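## Task

Move the blank whose end is painted red into the milling vise so it rests on the pair of low parallel bars between the jaws, either its original face up or flipped over. Its long side must be snug against the fixed jaw (the jaw block without hoses), and its unpainted end snug against the work stop (the short rod sitting between the jaws). All other blanks must finish entirely on their own starting plate, either face up, and not resting on another blank or on a plate pin. A blank held in place only by the robot at the end does not count. Anything the robot is touching at the end must not settle more than about a fingernail's width once released.

## Robot and tools

ROBOT. A single custom six-joint arm with a two-finger parallel gripper. Upper arm 408 mm (shoulder to elbow), forearm 391 mm (elbow to wrist pitch), with the forearm offset 150 mm sideways from the elbow axis. Joint ranges in rad, base outward: waist -6.283 to 6.283, shoulder -2.304 to 2.304, elbow -4.224 to 0.061, forearm roll -6.283 to 6.283, wrist pitch -2.164 to 2.164, wrist roll -6.283 to 6.283. The elbow never quite straightens. Load limits in N m: waist 57, shoulder 57, elbow 47.5, forearm roll 25.6, wrist pitch 18, wrist roll 18; a carried part adds to them.

FRAMES. Reported state uses the scene frame: origin on the table surface under the arm base, +z upward, +y to the left when facing along +x. The base itself may be slightly tilted. The state line gives end_effector_position (m), end_effector_quat_wxyz, and linear/angular velocities (m/s, rad/s); the position readout gets less accurate at long reach. Motion commands, by contrast, are given in the gripper's own axes: fingers point along gripper +z and open and close along gripper y. The reported point sits between the finger pads when closed, roughly 2 cm short of the fingertips; closing pushes the tips about 10 mm further along +z.

execute_actions(actions). actions is a list of actions; each action is a list of at most 15 rows; each row is 7 numbers in [-1, 1]: dx, dy, dz, rx, ry, rz, opening. There is only one arm, so a row covers it all. Each row lasts one control step (1/30 s); if fewer than 15 rows are given, the last row repeats until 15 steps pass. dx..rz are an offset, not a pose: a target measured from the gripper pose at the start of that action (for a call's first action, the pose last reported in this scene), in gripper axes. Every row refers back to that same start, so rows do not add up. Scale: 1.0 equals 0.6 m for dx, dy, dz and 180 degrees for the rotation; rx, ry, rz form a single rotation vector. opening is absolute: +1 fully open (0.084 m), -1 closed. An empty list just returns state and images.

Clipping: each step the commanded pose is limited to 70 mm and 16 degrees from the measured pose, and damped IK favors position over orientation. After an action the arm only continues toward the last clipped pose, so large offsets need several actions.

move(target, speed, blocking). target is one 7-number row laid out as above: gripper-frame offset from the pose in the latest result that reported one, plus absolute opening (sent at the start). speed is top path speed in m/s, 0.002 to 0.5, default 0.25; turning is capped at twice that in rad/s. The straight path takes 0.5 to 10 s and is cut off at 10 s. It does not avoid obstacles; the gripper lags, can wander off the line and can exceed speed, especially near full reach. Faster contact and targets set deeper past a surface both press harder. With blocking=false the call returns after 0.5 s while motion continues; other motion calls are refused until a result shows the move ended (use wait or stop). The move: line reports the ending (done, off_target, moving, held, fault…), the distance to target and which limits acted: limits=paced means the sent pose was clipped; limits=held means a check blocked some steps, after which the arm may jump faster than speed.

wait(seconds): 0 to 10; the arm keeps its last command and a running move continues. stop(): brakes the current move; needs stopping distance, more when fast; fingers keep moving. zoom_image(camera, region): camera is cam_head_left, cam_head_right or cam_wrist; region [x0, y0, x1, y1] in pixels, top-left origin, no larger than 504 by 504. finished_scene(scene): pass the current scene's number; irreversible, and the task must already be satisfied and stable.

RESULT LINES. Hand target is the pose the controller is currently driving toward. A pose unreachable line means the clearance check (which treats any mounting block or post under the base as arm) altered or blocked the command. grip_measured is the current finger opening on the command scale. To hold something, keep commanding an opening well under grip_measured; the larger the gap, the firmer the squeeze (about 24 N per pad on parts up to about 6 cm). Re-sending grip_measured still presses lightly; wider parts may slip. A very fast close can overshoot in force. A torque fault (contact torque reaching a joint limit) backs the joint off, holds 10 s and drops the rest of the call. MOTOR HOT appears from 65 °C; at 80 °C an OVER-TEMPERATURE FAULT brakes the arm until it cools. Holding loads, even idle, heats motors, and heat carries into the next scene.

CAMERAS. All 896x504. cam_head_left fovy 64.308 deg, fx=fy 400.879, center (448.378, 254.189); cam_head_right fovy 64.267 deg, fx=fy 401.201, center (449.016, 254.781); cam_wrist fovy 43.935 deg, fx=fy 624.735, center (446.465, 250.717). Head lenses have strong radial distortion.

CAUTIONS. The simulation runs while the reply is being written; the arm holds its last command meanwhile. Held parts may occasionally be jerked and loose items nudged by outside forces. Avoid dropping parts, slamming, hard hits, heavy pushing, disturbing the other blanks, and anything leaving the table.

Each tool is called after "Call:" as name([rows], argument=value, ...), one row to a line, values as JSON.

## Session

Call:
execute_actions(actions=[])

Scene clock: 0.00 s.
end_effector_position=(+0.8077, -0.3423, +0.3711) grip_measured=+1.00 end_effector_quat_wxyz=(+0.160, +0.942, +0.218, -0.199) end_effector_velocity=(-0.000, -0.000, +0.000) end_effector_angular_velocity=(+0.000, +0.000, -0.001)
Joint positions: [-0.014 -0.172 -1.627 -0.928 -1.448  0.053  0.084]
Joint velocities: [-0.001  0.     0.     0.    -0.    -0.     0.   ]
Motor temperatures (°C, as the motors report them): [25 26 27 29 33 32]
Hand target: +0.808, -0.342, +0.371; +0.160, +0.942, +0.218, -0.199

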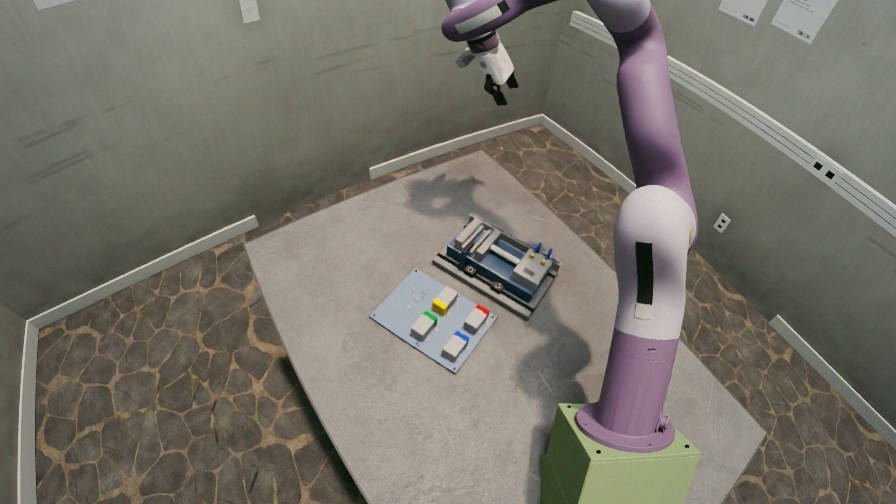

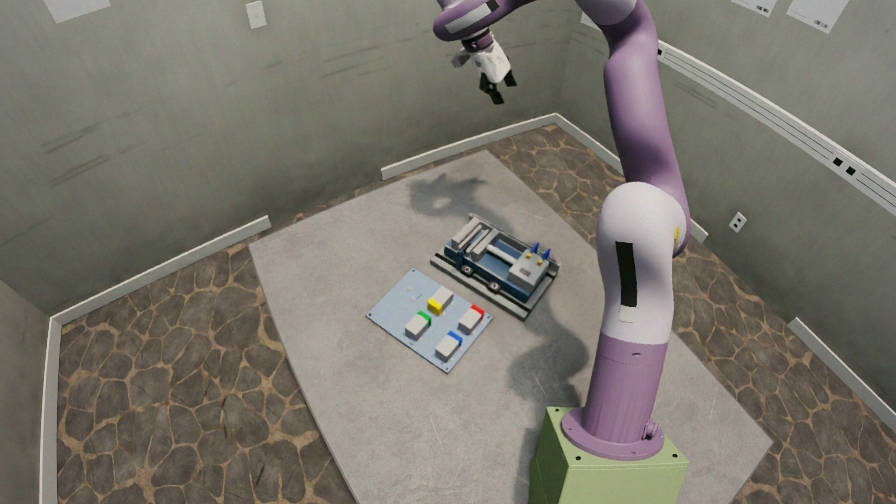

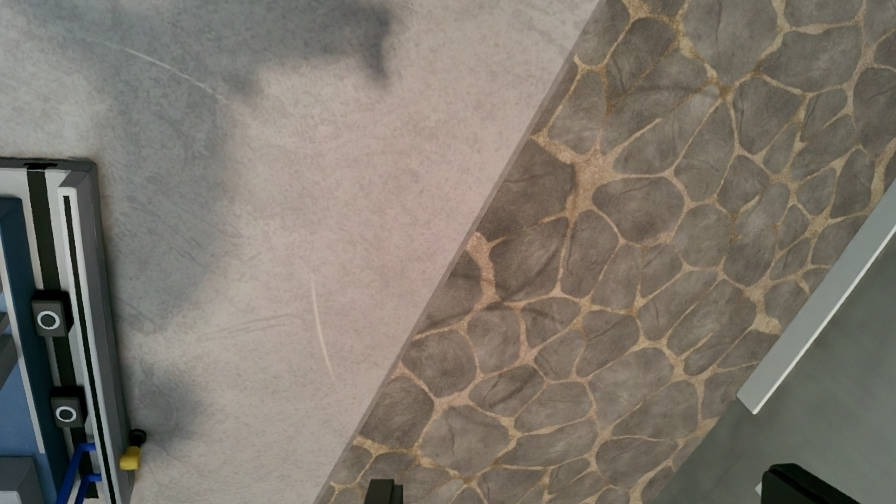

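Call:
zoom_image(camera="cam_head_left", region=[360,200,580,380])

Region (360, 200, 580, 380) of cam_head_left's 896x504 image, scaled by 2.291, with more detail than that image has; it fills the top 412 rows of this view, and the rest is white.

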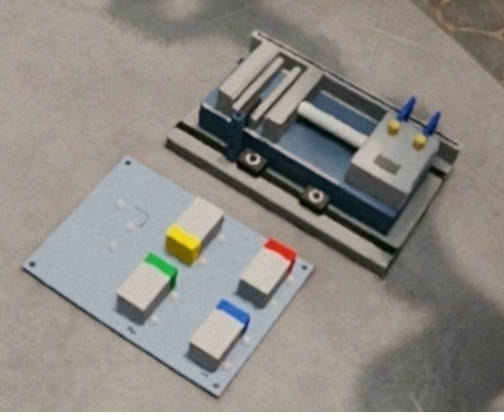

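Call:
move(target=[-0.135,-0.463,-0.045,0.0716,0.148,0,1])

Scene clock: 2.77 s.
end_effector_position=(+0.6175, -0.1232, +0.3703) grip_measured=+1.00 end_effector_quat_wxyz=(+0.000, +0.974, +0.226, +0.000) end_effector_velocity=(-0.002, +0.001, -0.000) end_effector_angular_velocity=(-0.002, -0.006, -0.005)
Joint positions: [ 0.391  0.274 -0.763 -0.953 -0.983  0.651  0.084]
Joint velocities: [ 0.007  0.003  0.008 -0.009 -0.001  0.018  0.   ]
Motor temperatures (°C, as the motors report them): [25 26 27 29 33 32]
Hand target: +0.617, -0.123, +0.370; +0.001, +0.974, +0.226, +0.001
Off the commanded pose: 0.001 m, 0 deg.
move: done

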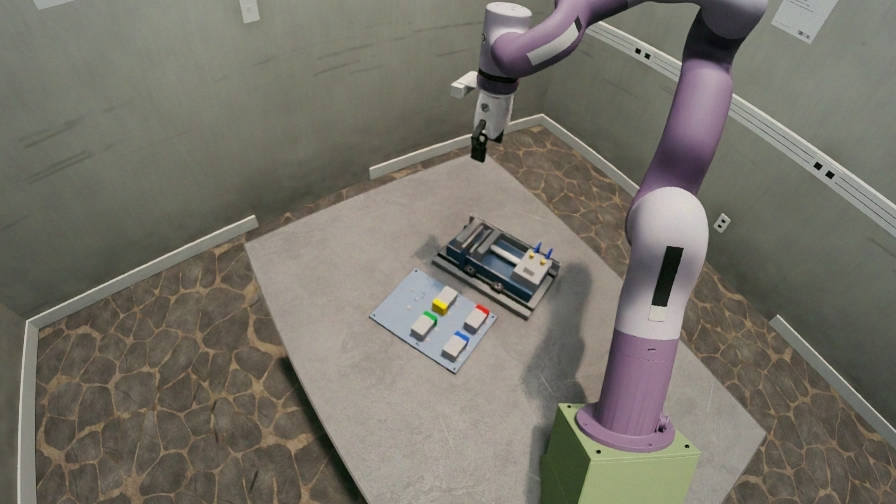

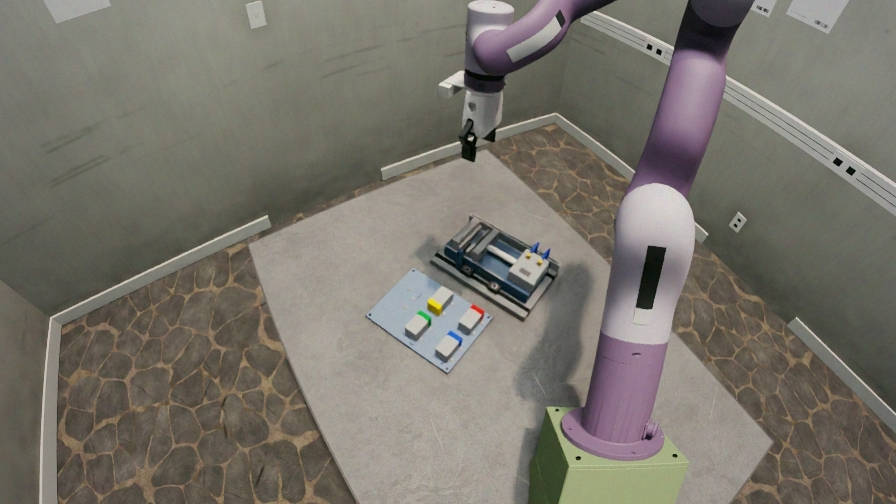

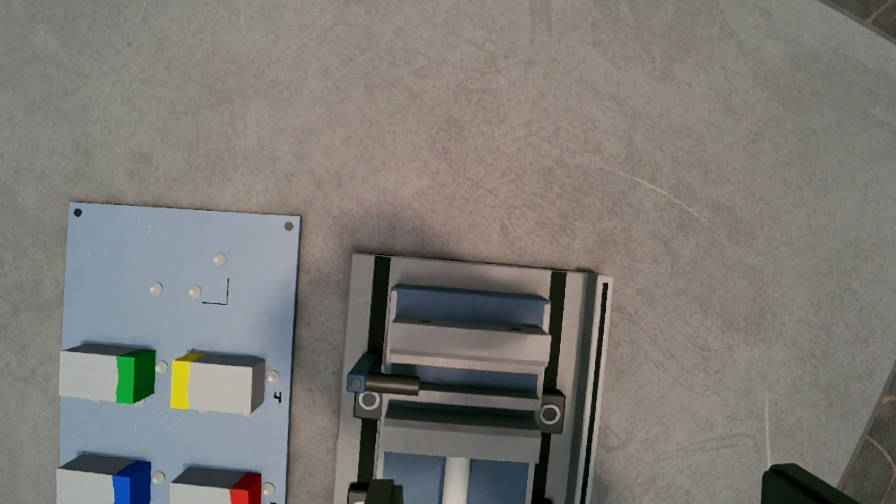

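Call:
move(target=[-0.23,-0.35,0.3,0,0,0.017,1])

Scene clock: 5.37 s.
end_effector_position=(+0.4022, +0.0049, +0.1906) grip_measured=+1.00 end_effector_quat_wxyz=(-0.000, +0.980, +0.200, +0.001) end_effector_velocity=(-0.001, +0.000, -0.002) end_effector_angular_velocity=(-0.003, -0.015, -0.003)
Joint positions: [ 0.512 -0.202 -0.271 -1.714 -0.787  1.974  0.084]
Joint velocities: [ 0.004 -0.014  0.006 -0.028 -0.016  0.038 -0.   ]
Motor temperatures (°C, as the motors report them): [25 26 27 29 33 32]
Hand target: +0.402, +0.005, +0.190; +0.000, +0.980, +0.200, +0.001
Off the commanded pose: 0.001 m, 0 deg.
move: done

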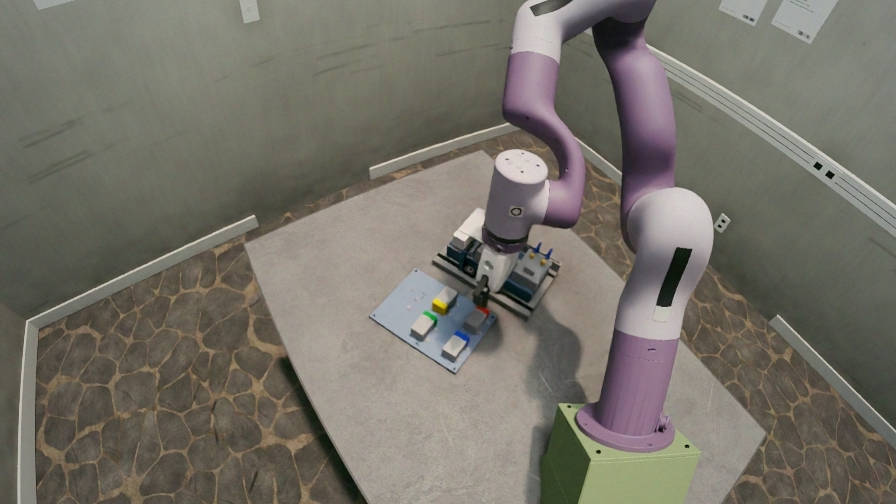

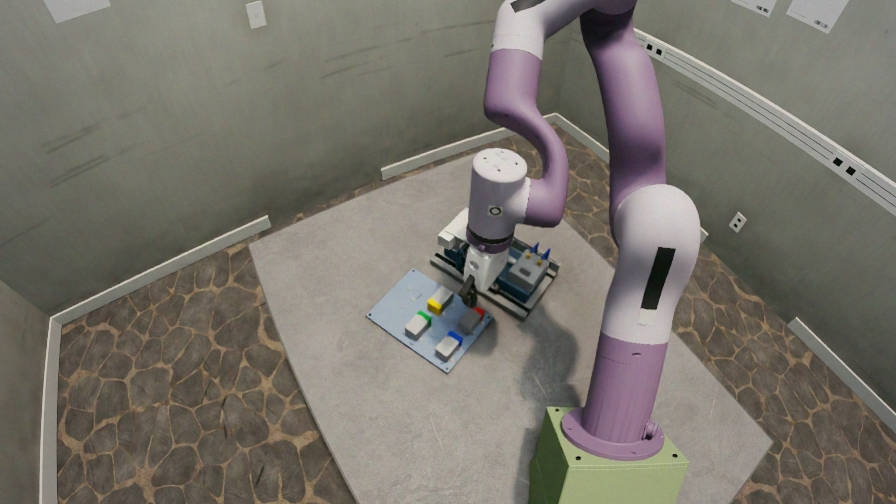

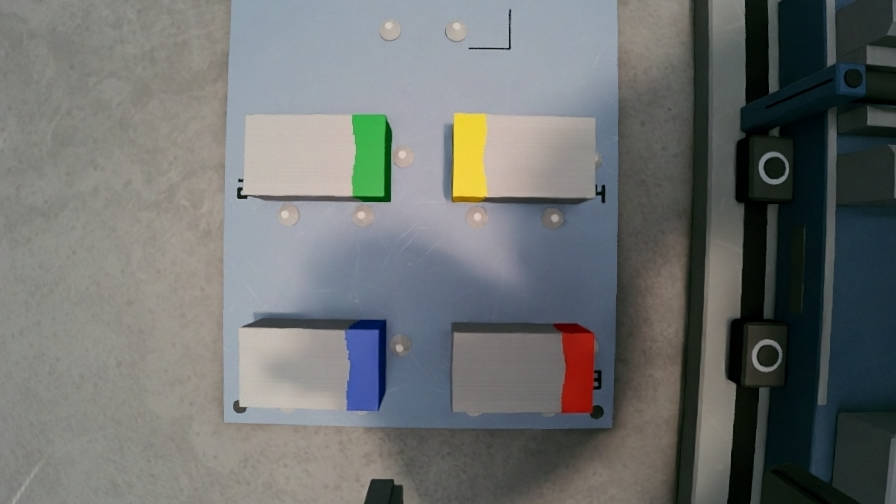

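Call:
move(target=[0.012,0.003,0.185,0,0,0.005,0.9])

Scene clock: 6.97 s.
end_effector_position=(+0.4096, +0.0064, +0.0802) grip_measured=+0.90 end_effector_quat_wxyz=(-0.000, +0.981, +0.192, +0.001) end_effector_velocity=(+0.000, +0.000, -0.003) end_effector_angular_velocity=(+0.000, -0.002, +0.001)
Joint positions: [ 0.236 -0.514 -0.369 -2.17  -0.874  2.254  0.08 ]
Joint velocities: [-0.006 -0.008 -0.002 -0.011 -0.006  0.006  0.   ]
Motor temperatures (°C, as the motors report them): [25 26 27 29 33 32]
Hand target: +0.410, +0.006, +0.080; -0.000, +0.981, +0.192, +0.001
Off the commanded pose: 0.001 m, 0 deg.
move: done

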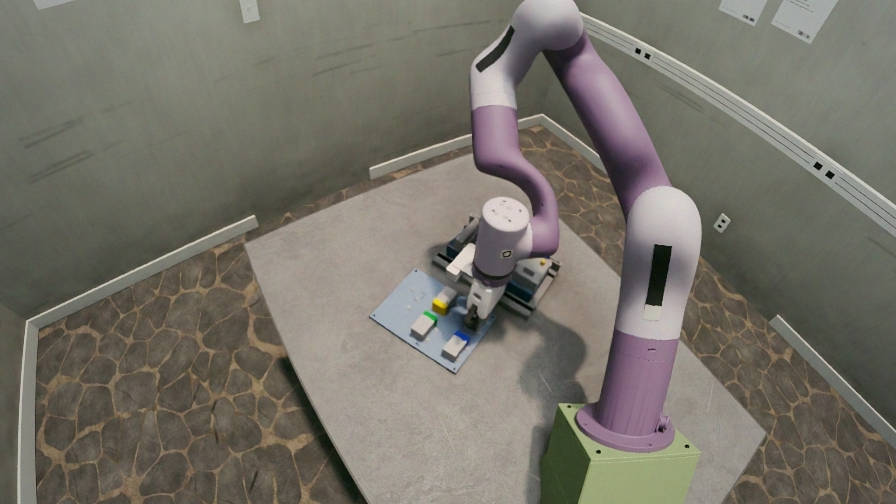

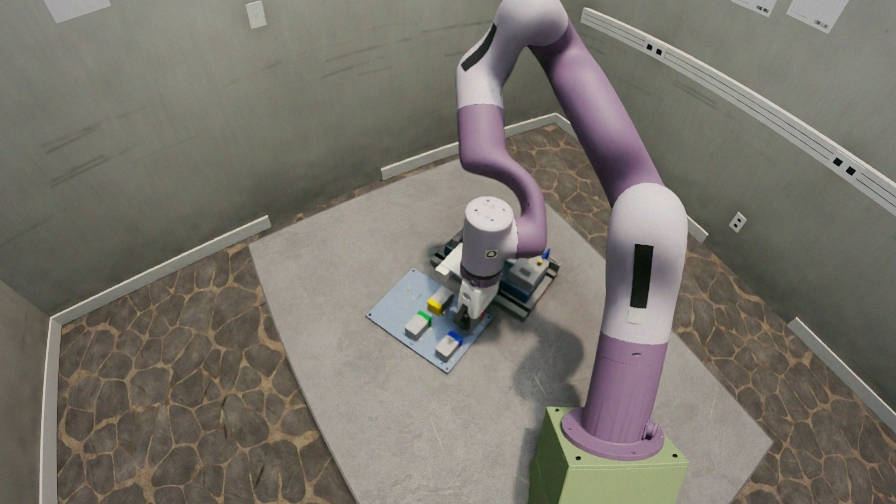

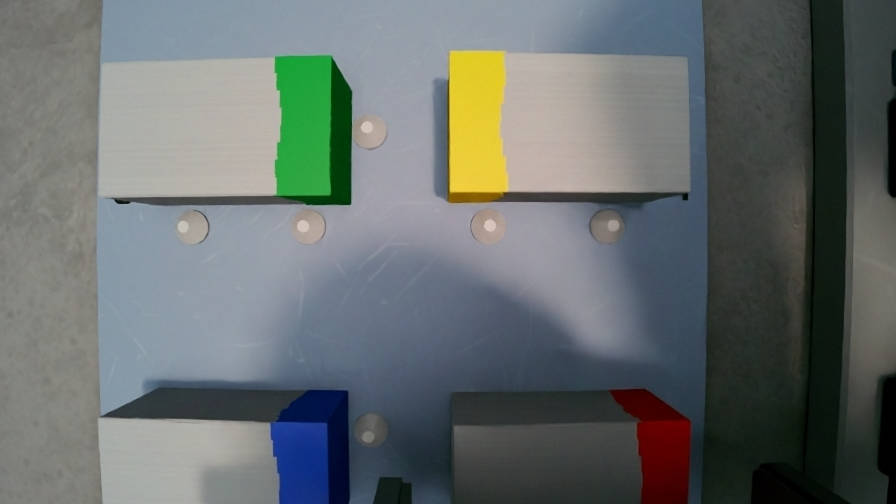

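Call:
move(target=[0,0,0.055,0,0,0,0.9], speed=0.08)

Call:
execute_actions([
  [[0,0,0,0,0,0,0.8],[0,0,0,0,0,0,0.7],[0,0,0,0,0,0,0.65],[0,0,0,0,0,0,0.6],[0,0,0,0,0,0,0.55],[0,0,0,0,0,0,0.5],[0,0,0,0,0,0,0.45],[0,0,0,0,0,0,0.4],[0,0,0,0,0,0,0.3],[0,0,0,0,0,0,0.2],[0,0,0,0,0,0,0]],
])

Scene clock: 8.63 s.
end_effector_position=(+0.4096, +0.0065, +0.0474) grip_measured=+0.90 end_effector_quat_wxyz=(-0.001, +0.981, +0.192, +0.001) end_effector_velocity=(+0.000, +0.001, -0.002) end_effector_angular_velocity=(+0.001, -0.001, -0.001)
Joint positions: [ 0.168 -0.603 -0.411 -2.262 -0.911  2.293  0.08 ]
Joint velocities: [-0.003 -0.005 -0.003 -0.006 -0.003  0.004  0.   ]
Motor temperatures (°C, as the motors report them): [25 26 27 29 33 32]
Hand target: +0.410, +0.007, +0.047; -0.001, +0.981, +0.192, +0.001
Off the commanded pose: 0.000 m, 0 deg.
move: done

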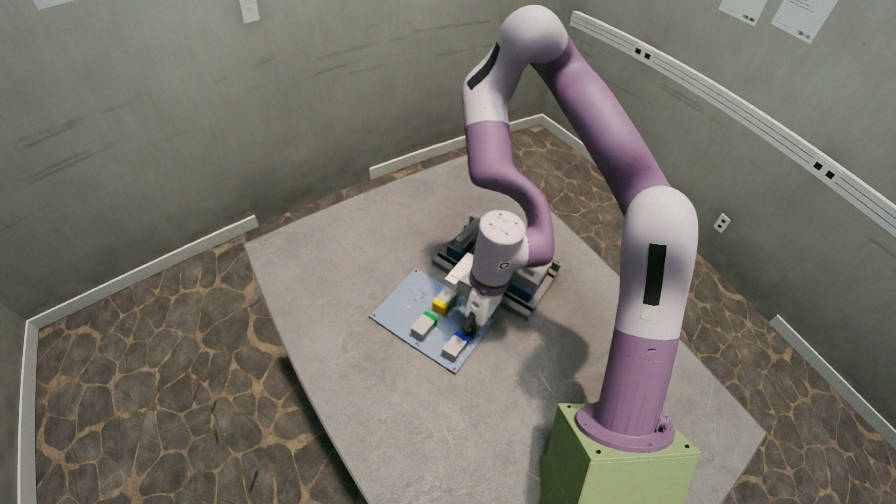

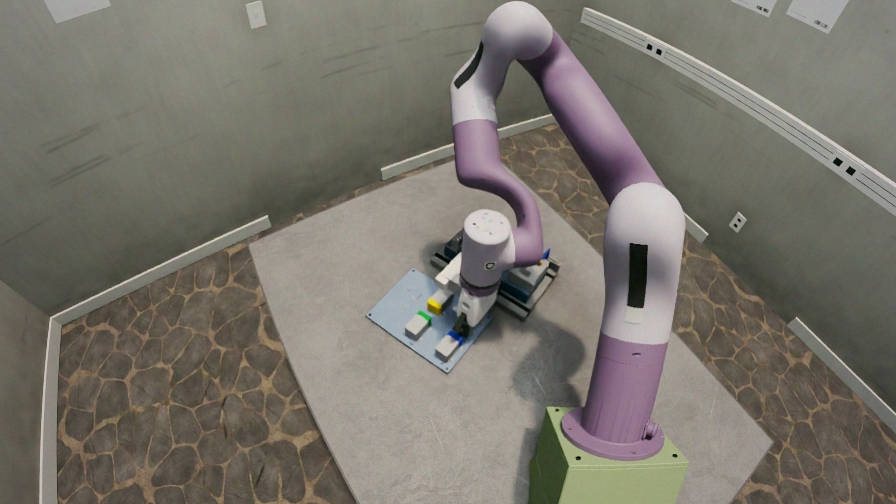

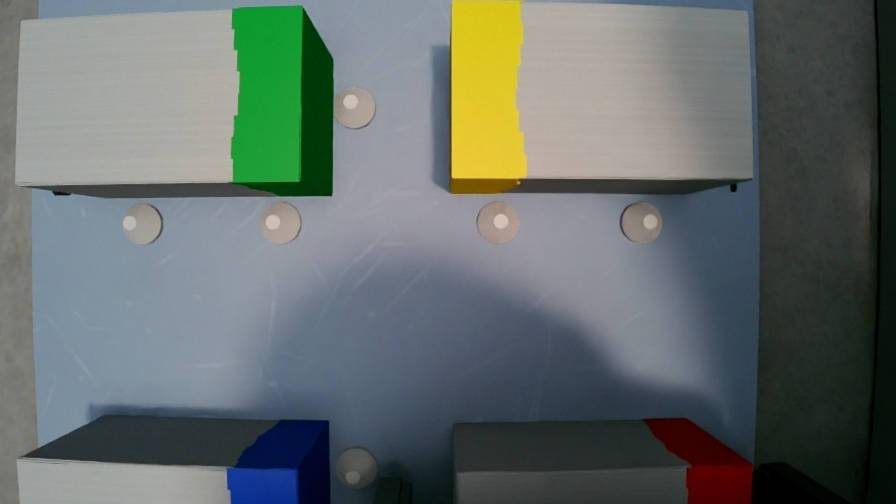

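Scene clock: 9.13 s.
end_effector_position=(+0.4095, +0.0065, +0.0475) grip_measured=+0.37 end_effector_quat_wxyz=(-0.001, +0.981, +0.192, +0.001) end_effector_velocity=(+0.000, -0.001, -0.000) end_effector_angular_velocity=(-0.001, +0.000, -0.000)
Joint positions: [ 0.168 -0.603 -0.411 -2.262 -0.911  2.293  0.06 ]
Joint velocities: [-0.002  0.    -0.    -0.    -0.    -0.002  0.   ]
Motor temperatures (°C, as the motors report them): [25 26 27 29 33 32]
Hand target: +0.410, +0.007, +0.047; -0.001, +0.981, +0.192, +0.001
Off the commanded pose: 0.000 m, 0 deg.

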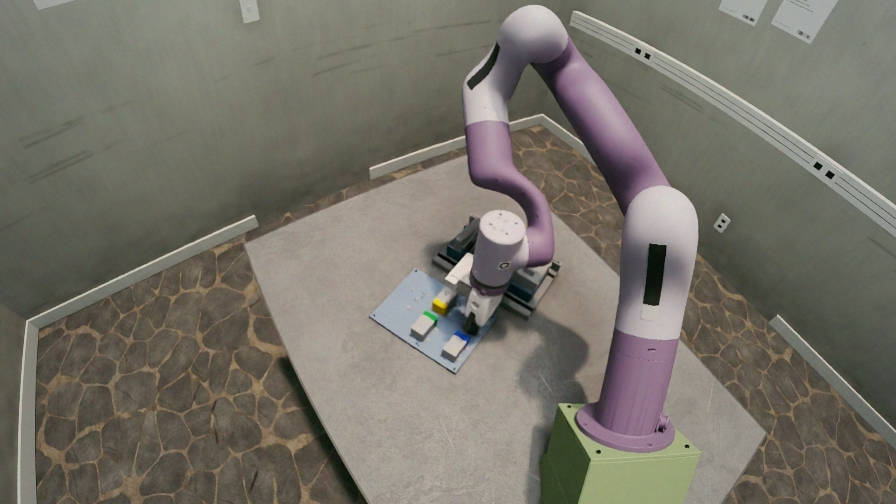

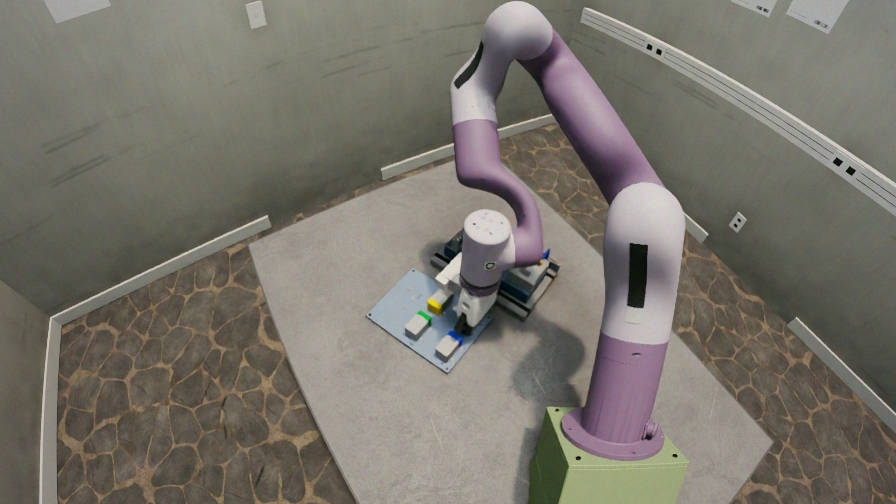

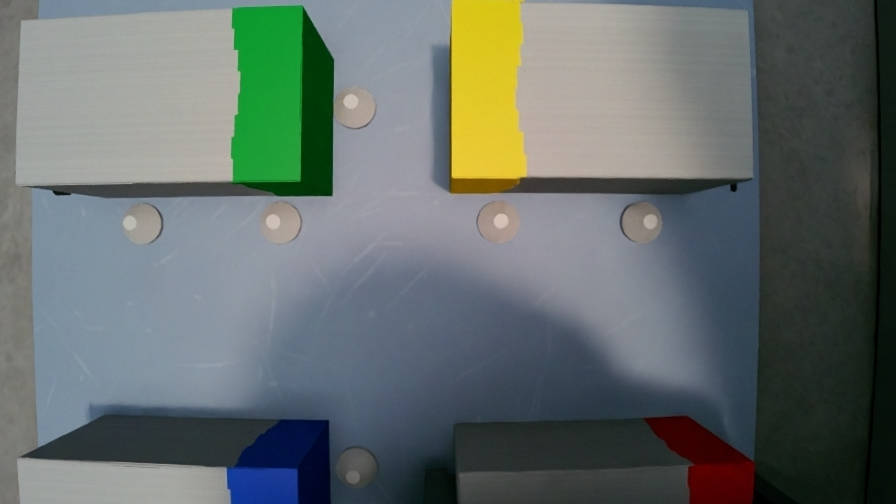

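Call:
move(target=[0,0,-0.21,0,0,0,-0.3])

Call:
move(target=[0.13,0.34,0,0,0,0.005,-0.3])

Scene clock: 10.87 s.
end_effector_position=(+0.4094, +0.0061, +0.1730) grip_measured=+0.37 end_effector_quat_wxyz=(-0.000, +0.981, +0.192, +0.001) end_effector_velocity=(+0.001, -0.001, +0.002) end_effector_angular_velocity=(-0.006, +0.004, +0.001)
Joint positions: [ 0.457 -0.249 -0.293 -1.795 -0.788  2.027  0.06 ]
Joint velocities: [ 0.005  0.005 -0.003  0.023  0.001 -0.019  0.   ]
Motor temperatures (°C, as the motors report them): [25 26 27 29 33 32]
Hand target: +0.409, +0.006, +0.173; -0.000, +0.981, +0.192, +0.001
Off the commanded pose: 0.001 m, 0 deg.
move: done

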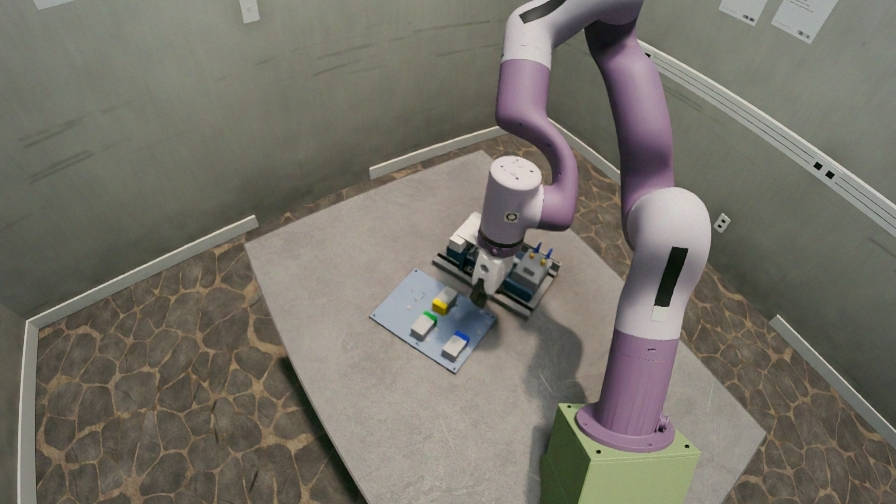

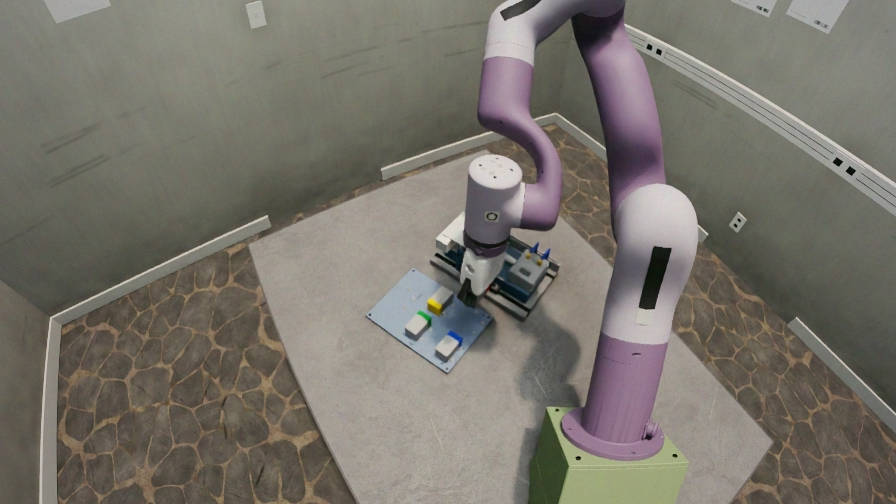

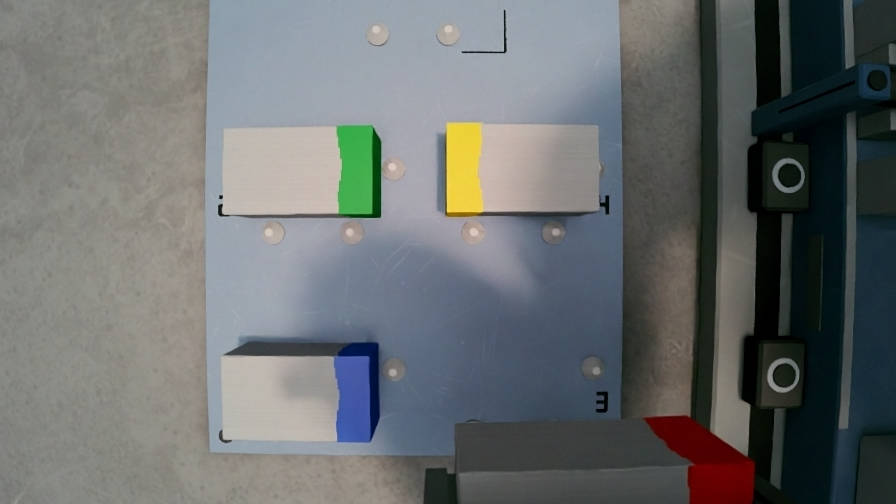

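Scene clock: 12.40 s.
end_effector_position=(+0.5577, -0.1530, +0.1726) grip_measured=+0.37 end_effector_quat_wxyz=(-0.000, +0.983, +0.185, +0.001) end_effector_velocity=(+0.002, -0.001, -0.000) end_effector_angular_velocity=(+0.001, +0.013, +0.005)
Joint positions: [-0.052  0.066 -0.522 -1.63  -0.539  1.219  0.06 ]
Joint velocities: [-0.003 -0.004 -0.014  0.04   0.004 -0.046  0.   ]
Motor temperatures (°C, as the motors report them): [25 26 27 29 33 32]
Hand target: +0.558, -0.153, +0.173; -0.000, +0.983, +0.185, +0.000
Off the commanded pose: 0.001 m, 0 deg.
move: done

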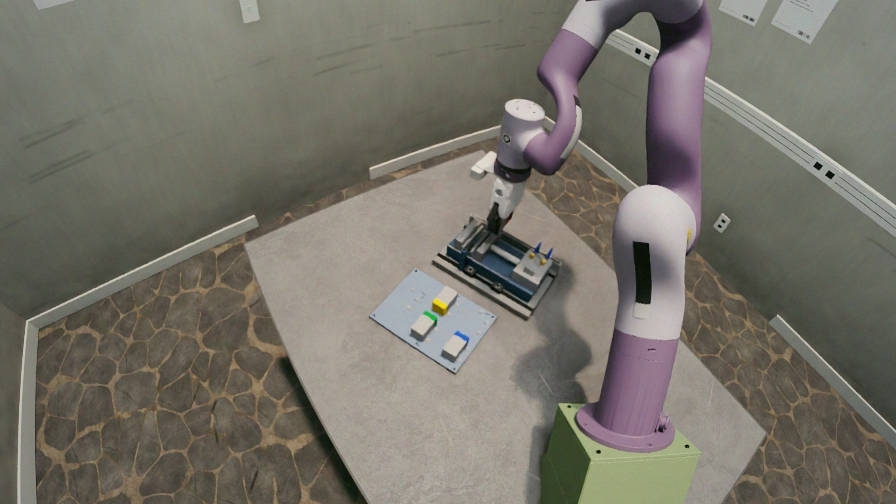

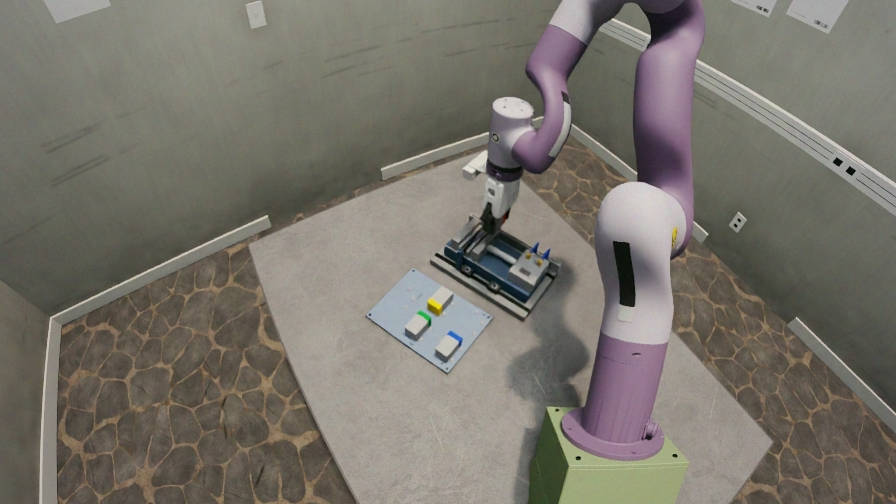

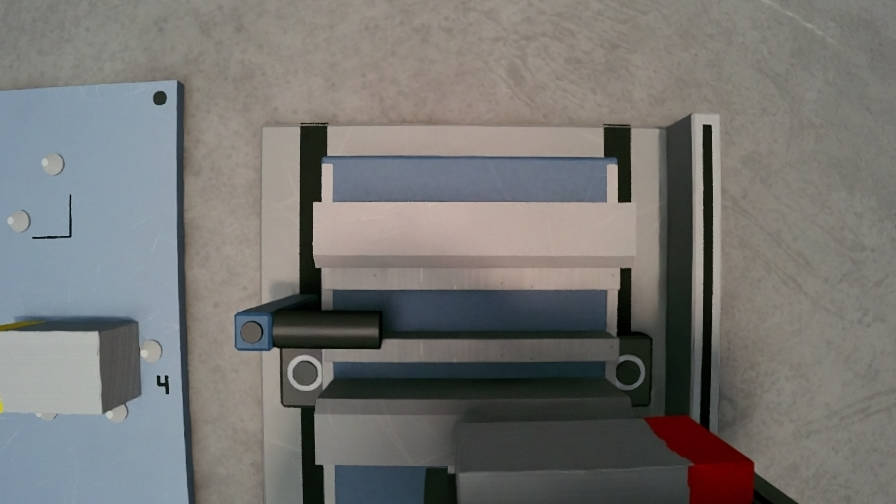

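Call:
move(target=[0.058,-0.008,0.048,0,0,0,-0.3], speed=0.12)

Scene clock: 13.80 s.
end_effector_position=(+0.5884, -0.1360, +0.1441) grip_measured=+0.37 end_effector_quat_wxyz=(-0.000, +0.983, +0.185, +0.001) end_effector_velocity=(+0.002, +0.001, -0.001) end_effector_angular_velocity=(+0.000, -0.001, -0.001)
Joint positions: [-0.049 -0.061 -0.618 -1.678 -0.543  1.278  0.06 ]
Joint velocities: [ 0.    -0.005 -0.005 -0.002 -0.     0.003 -0.   ]
Motor temperatures (°C, as the motors report them): [25 26 27 29 33 32]
Hand target: +0.589, -0.136, +0.144; -0.000, +0.983, +0.185, +0.001
Off the commanded pose: 0.000 m, 0 deg.
move: done

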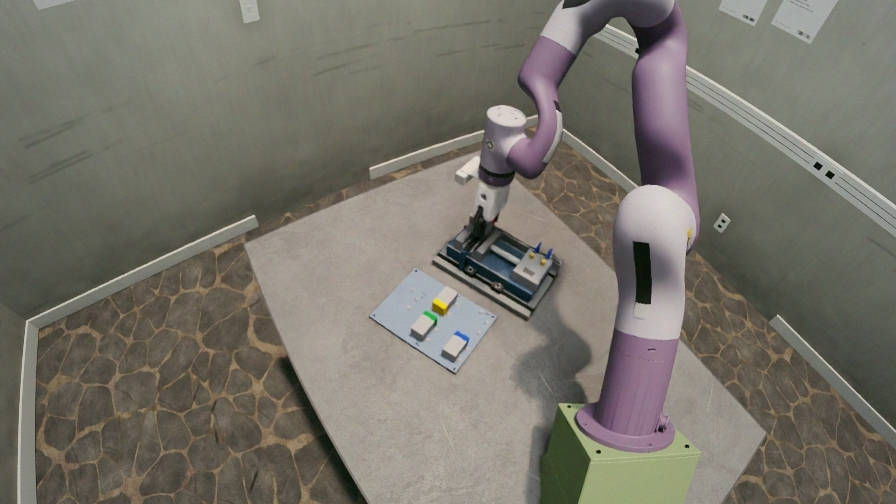

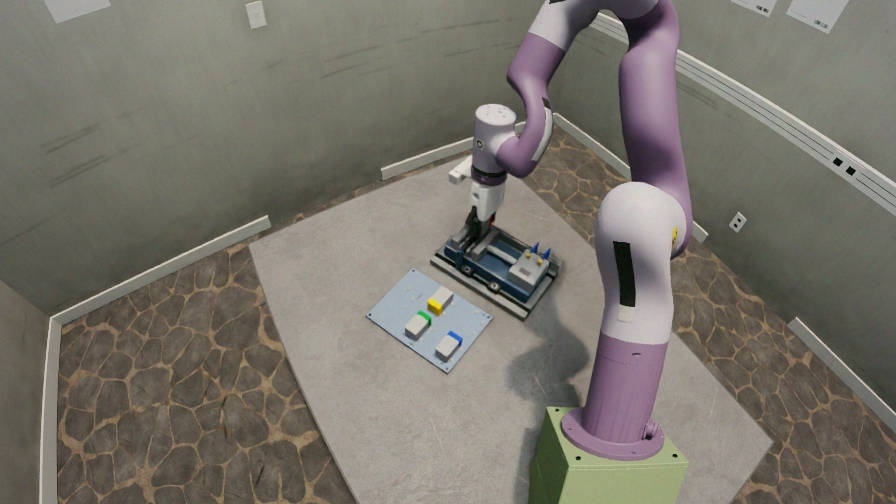

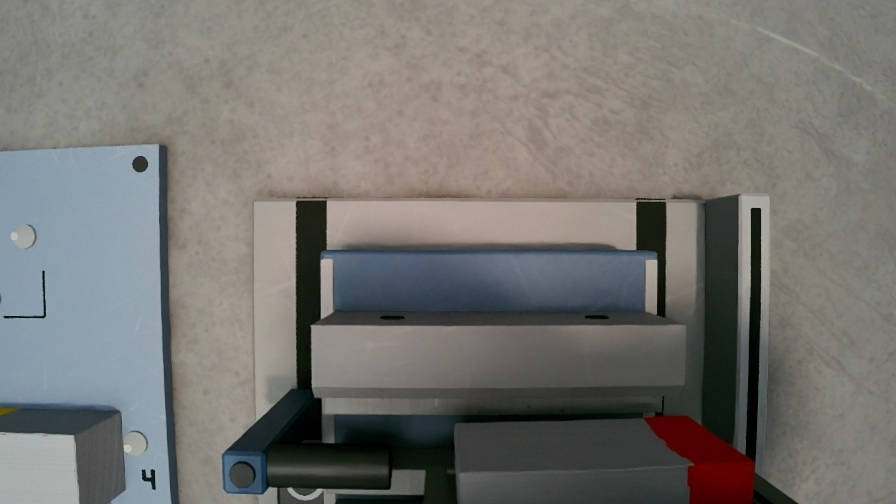

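Call:
move(target=[0,0,0.042,0,0,0,-0.3], speed=0.03)

Call:
zoom_image(camera="cam_head_left", region=[430,190,530,280])

Scene clock: 15.40 s.
end_effector_position=(+0.5885, -0.1359, +0.1193) grip_measured=+0.37 end_effector_quat_wxyz=(-0.000, +0.983, +0.185, +0.001) end_effector_velocity=(+0.000, +0.001, -0.000) end_effector_angular_velocity=(+0.001, -0.004, +0.001)
Joint positions: [-0.083 -0.121 -0.633 -1.788 -0.533  1.372  0.06 ]
Joint velocities: [ 0.001 -0.001  0.002 -0.011 -0.001  0.011  0.   ]
Motor temperatures (°C, as the motors report them): [25 26 27 29 33 32]
Hand target: +0.588, -0.136, +0.119; -0.000, +0.983, +0.185, +0.001
Off the commanded pose: 0.000 m, 0 deg.
move: done

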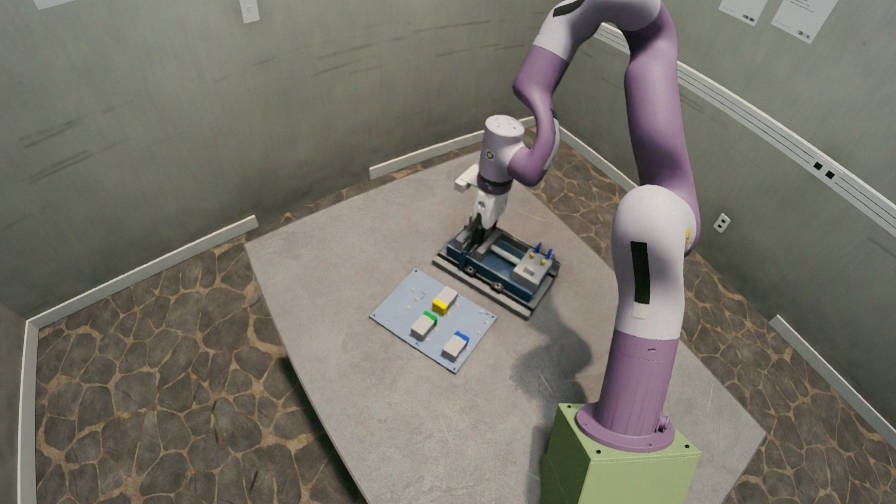

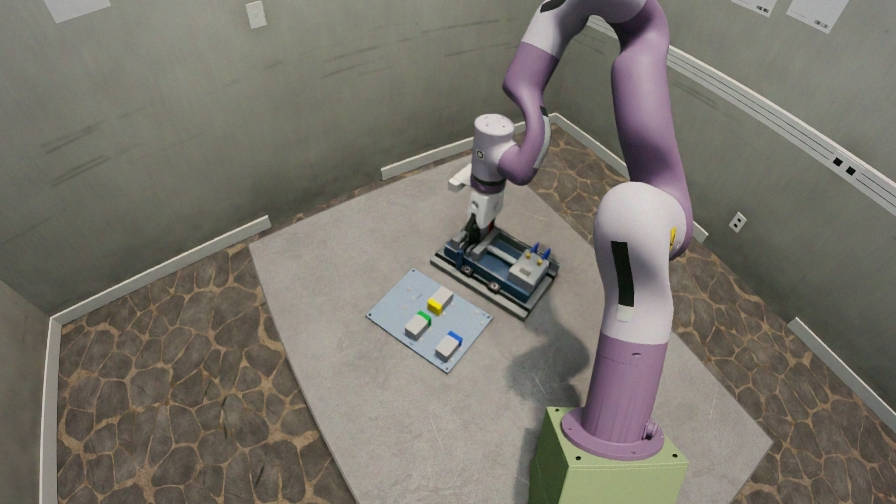

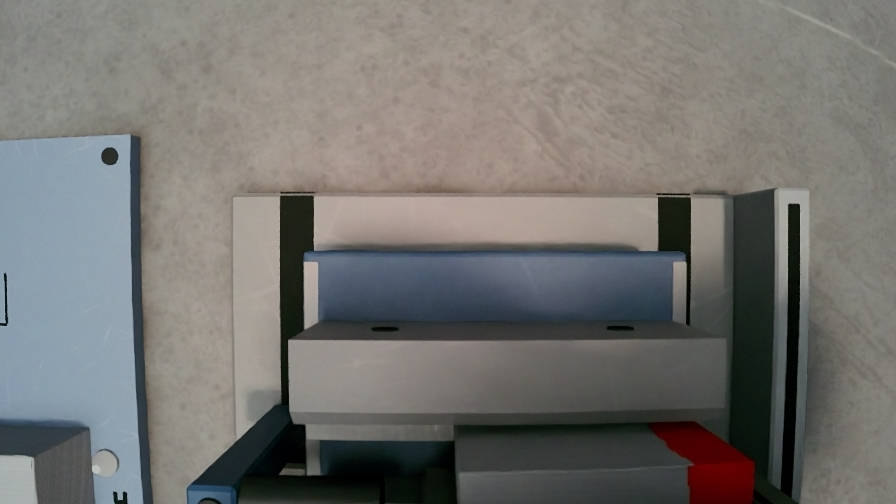

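Region (430, 190, 530, 280) of cam_head_left's 896x504 image, scaled by 5.040, with more detail than that image has; it fills the top 454 rows of this view, and the rest is white.

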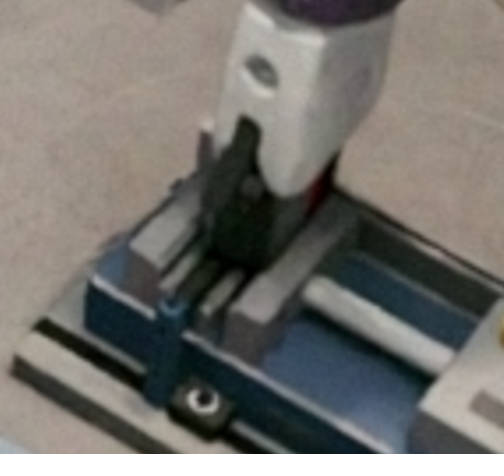

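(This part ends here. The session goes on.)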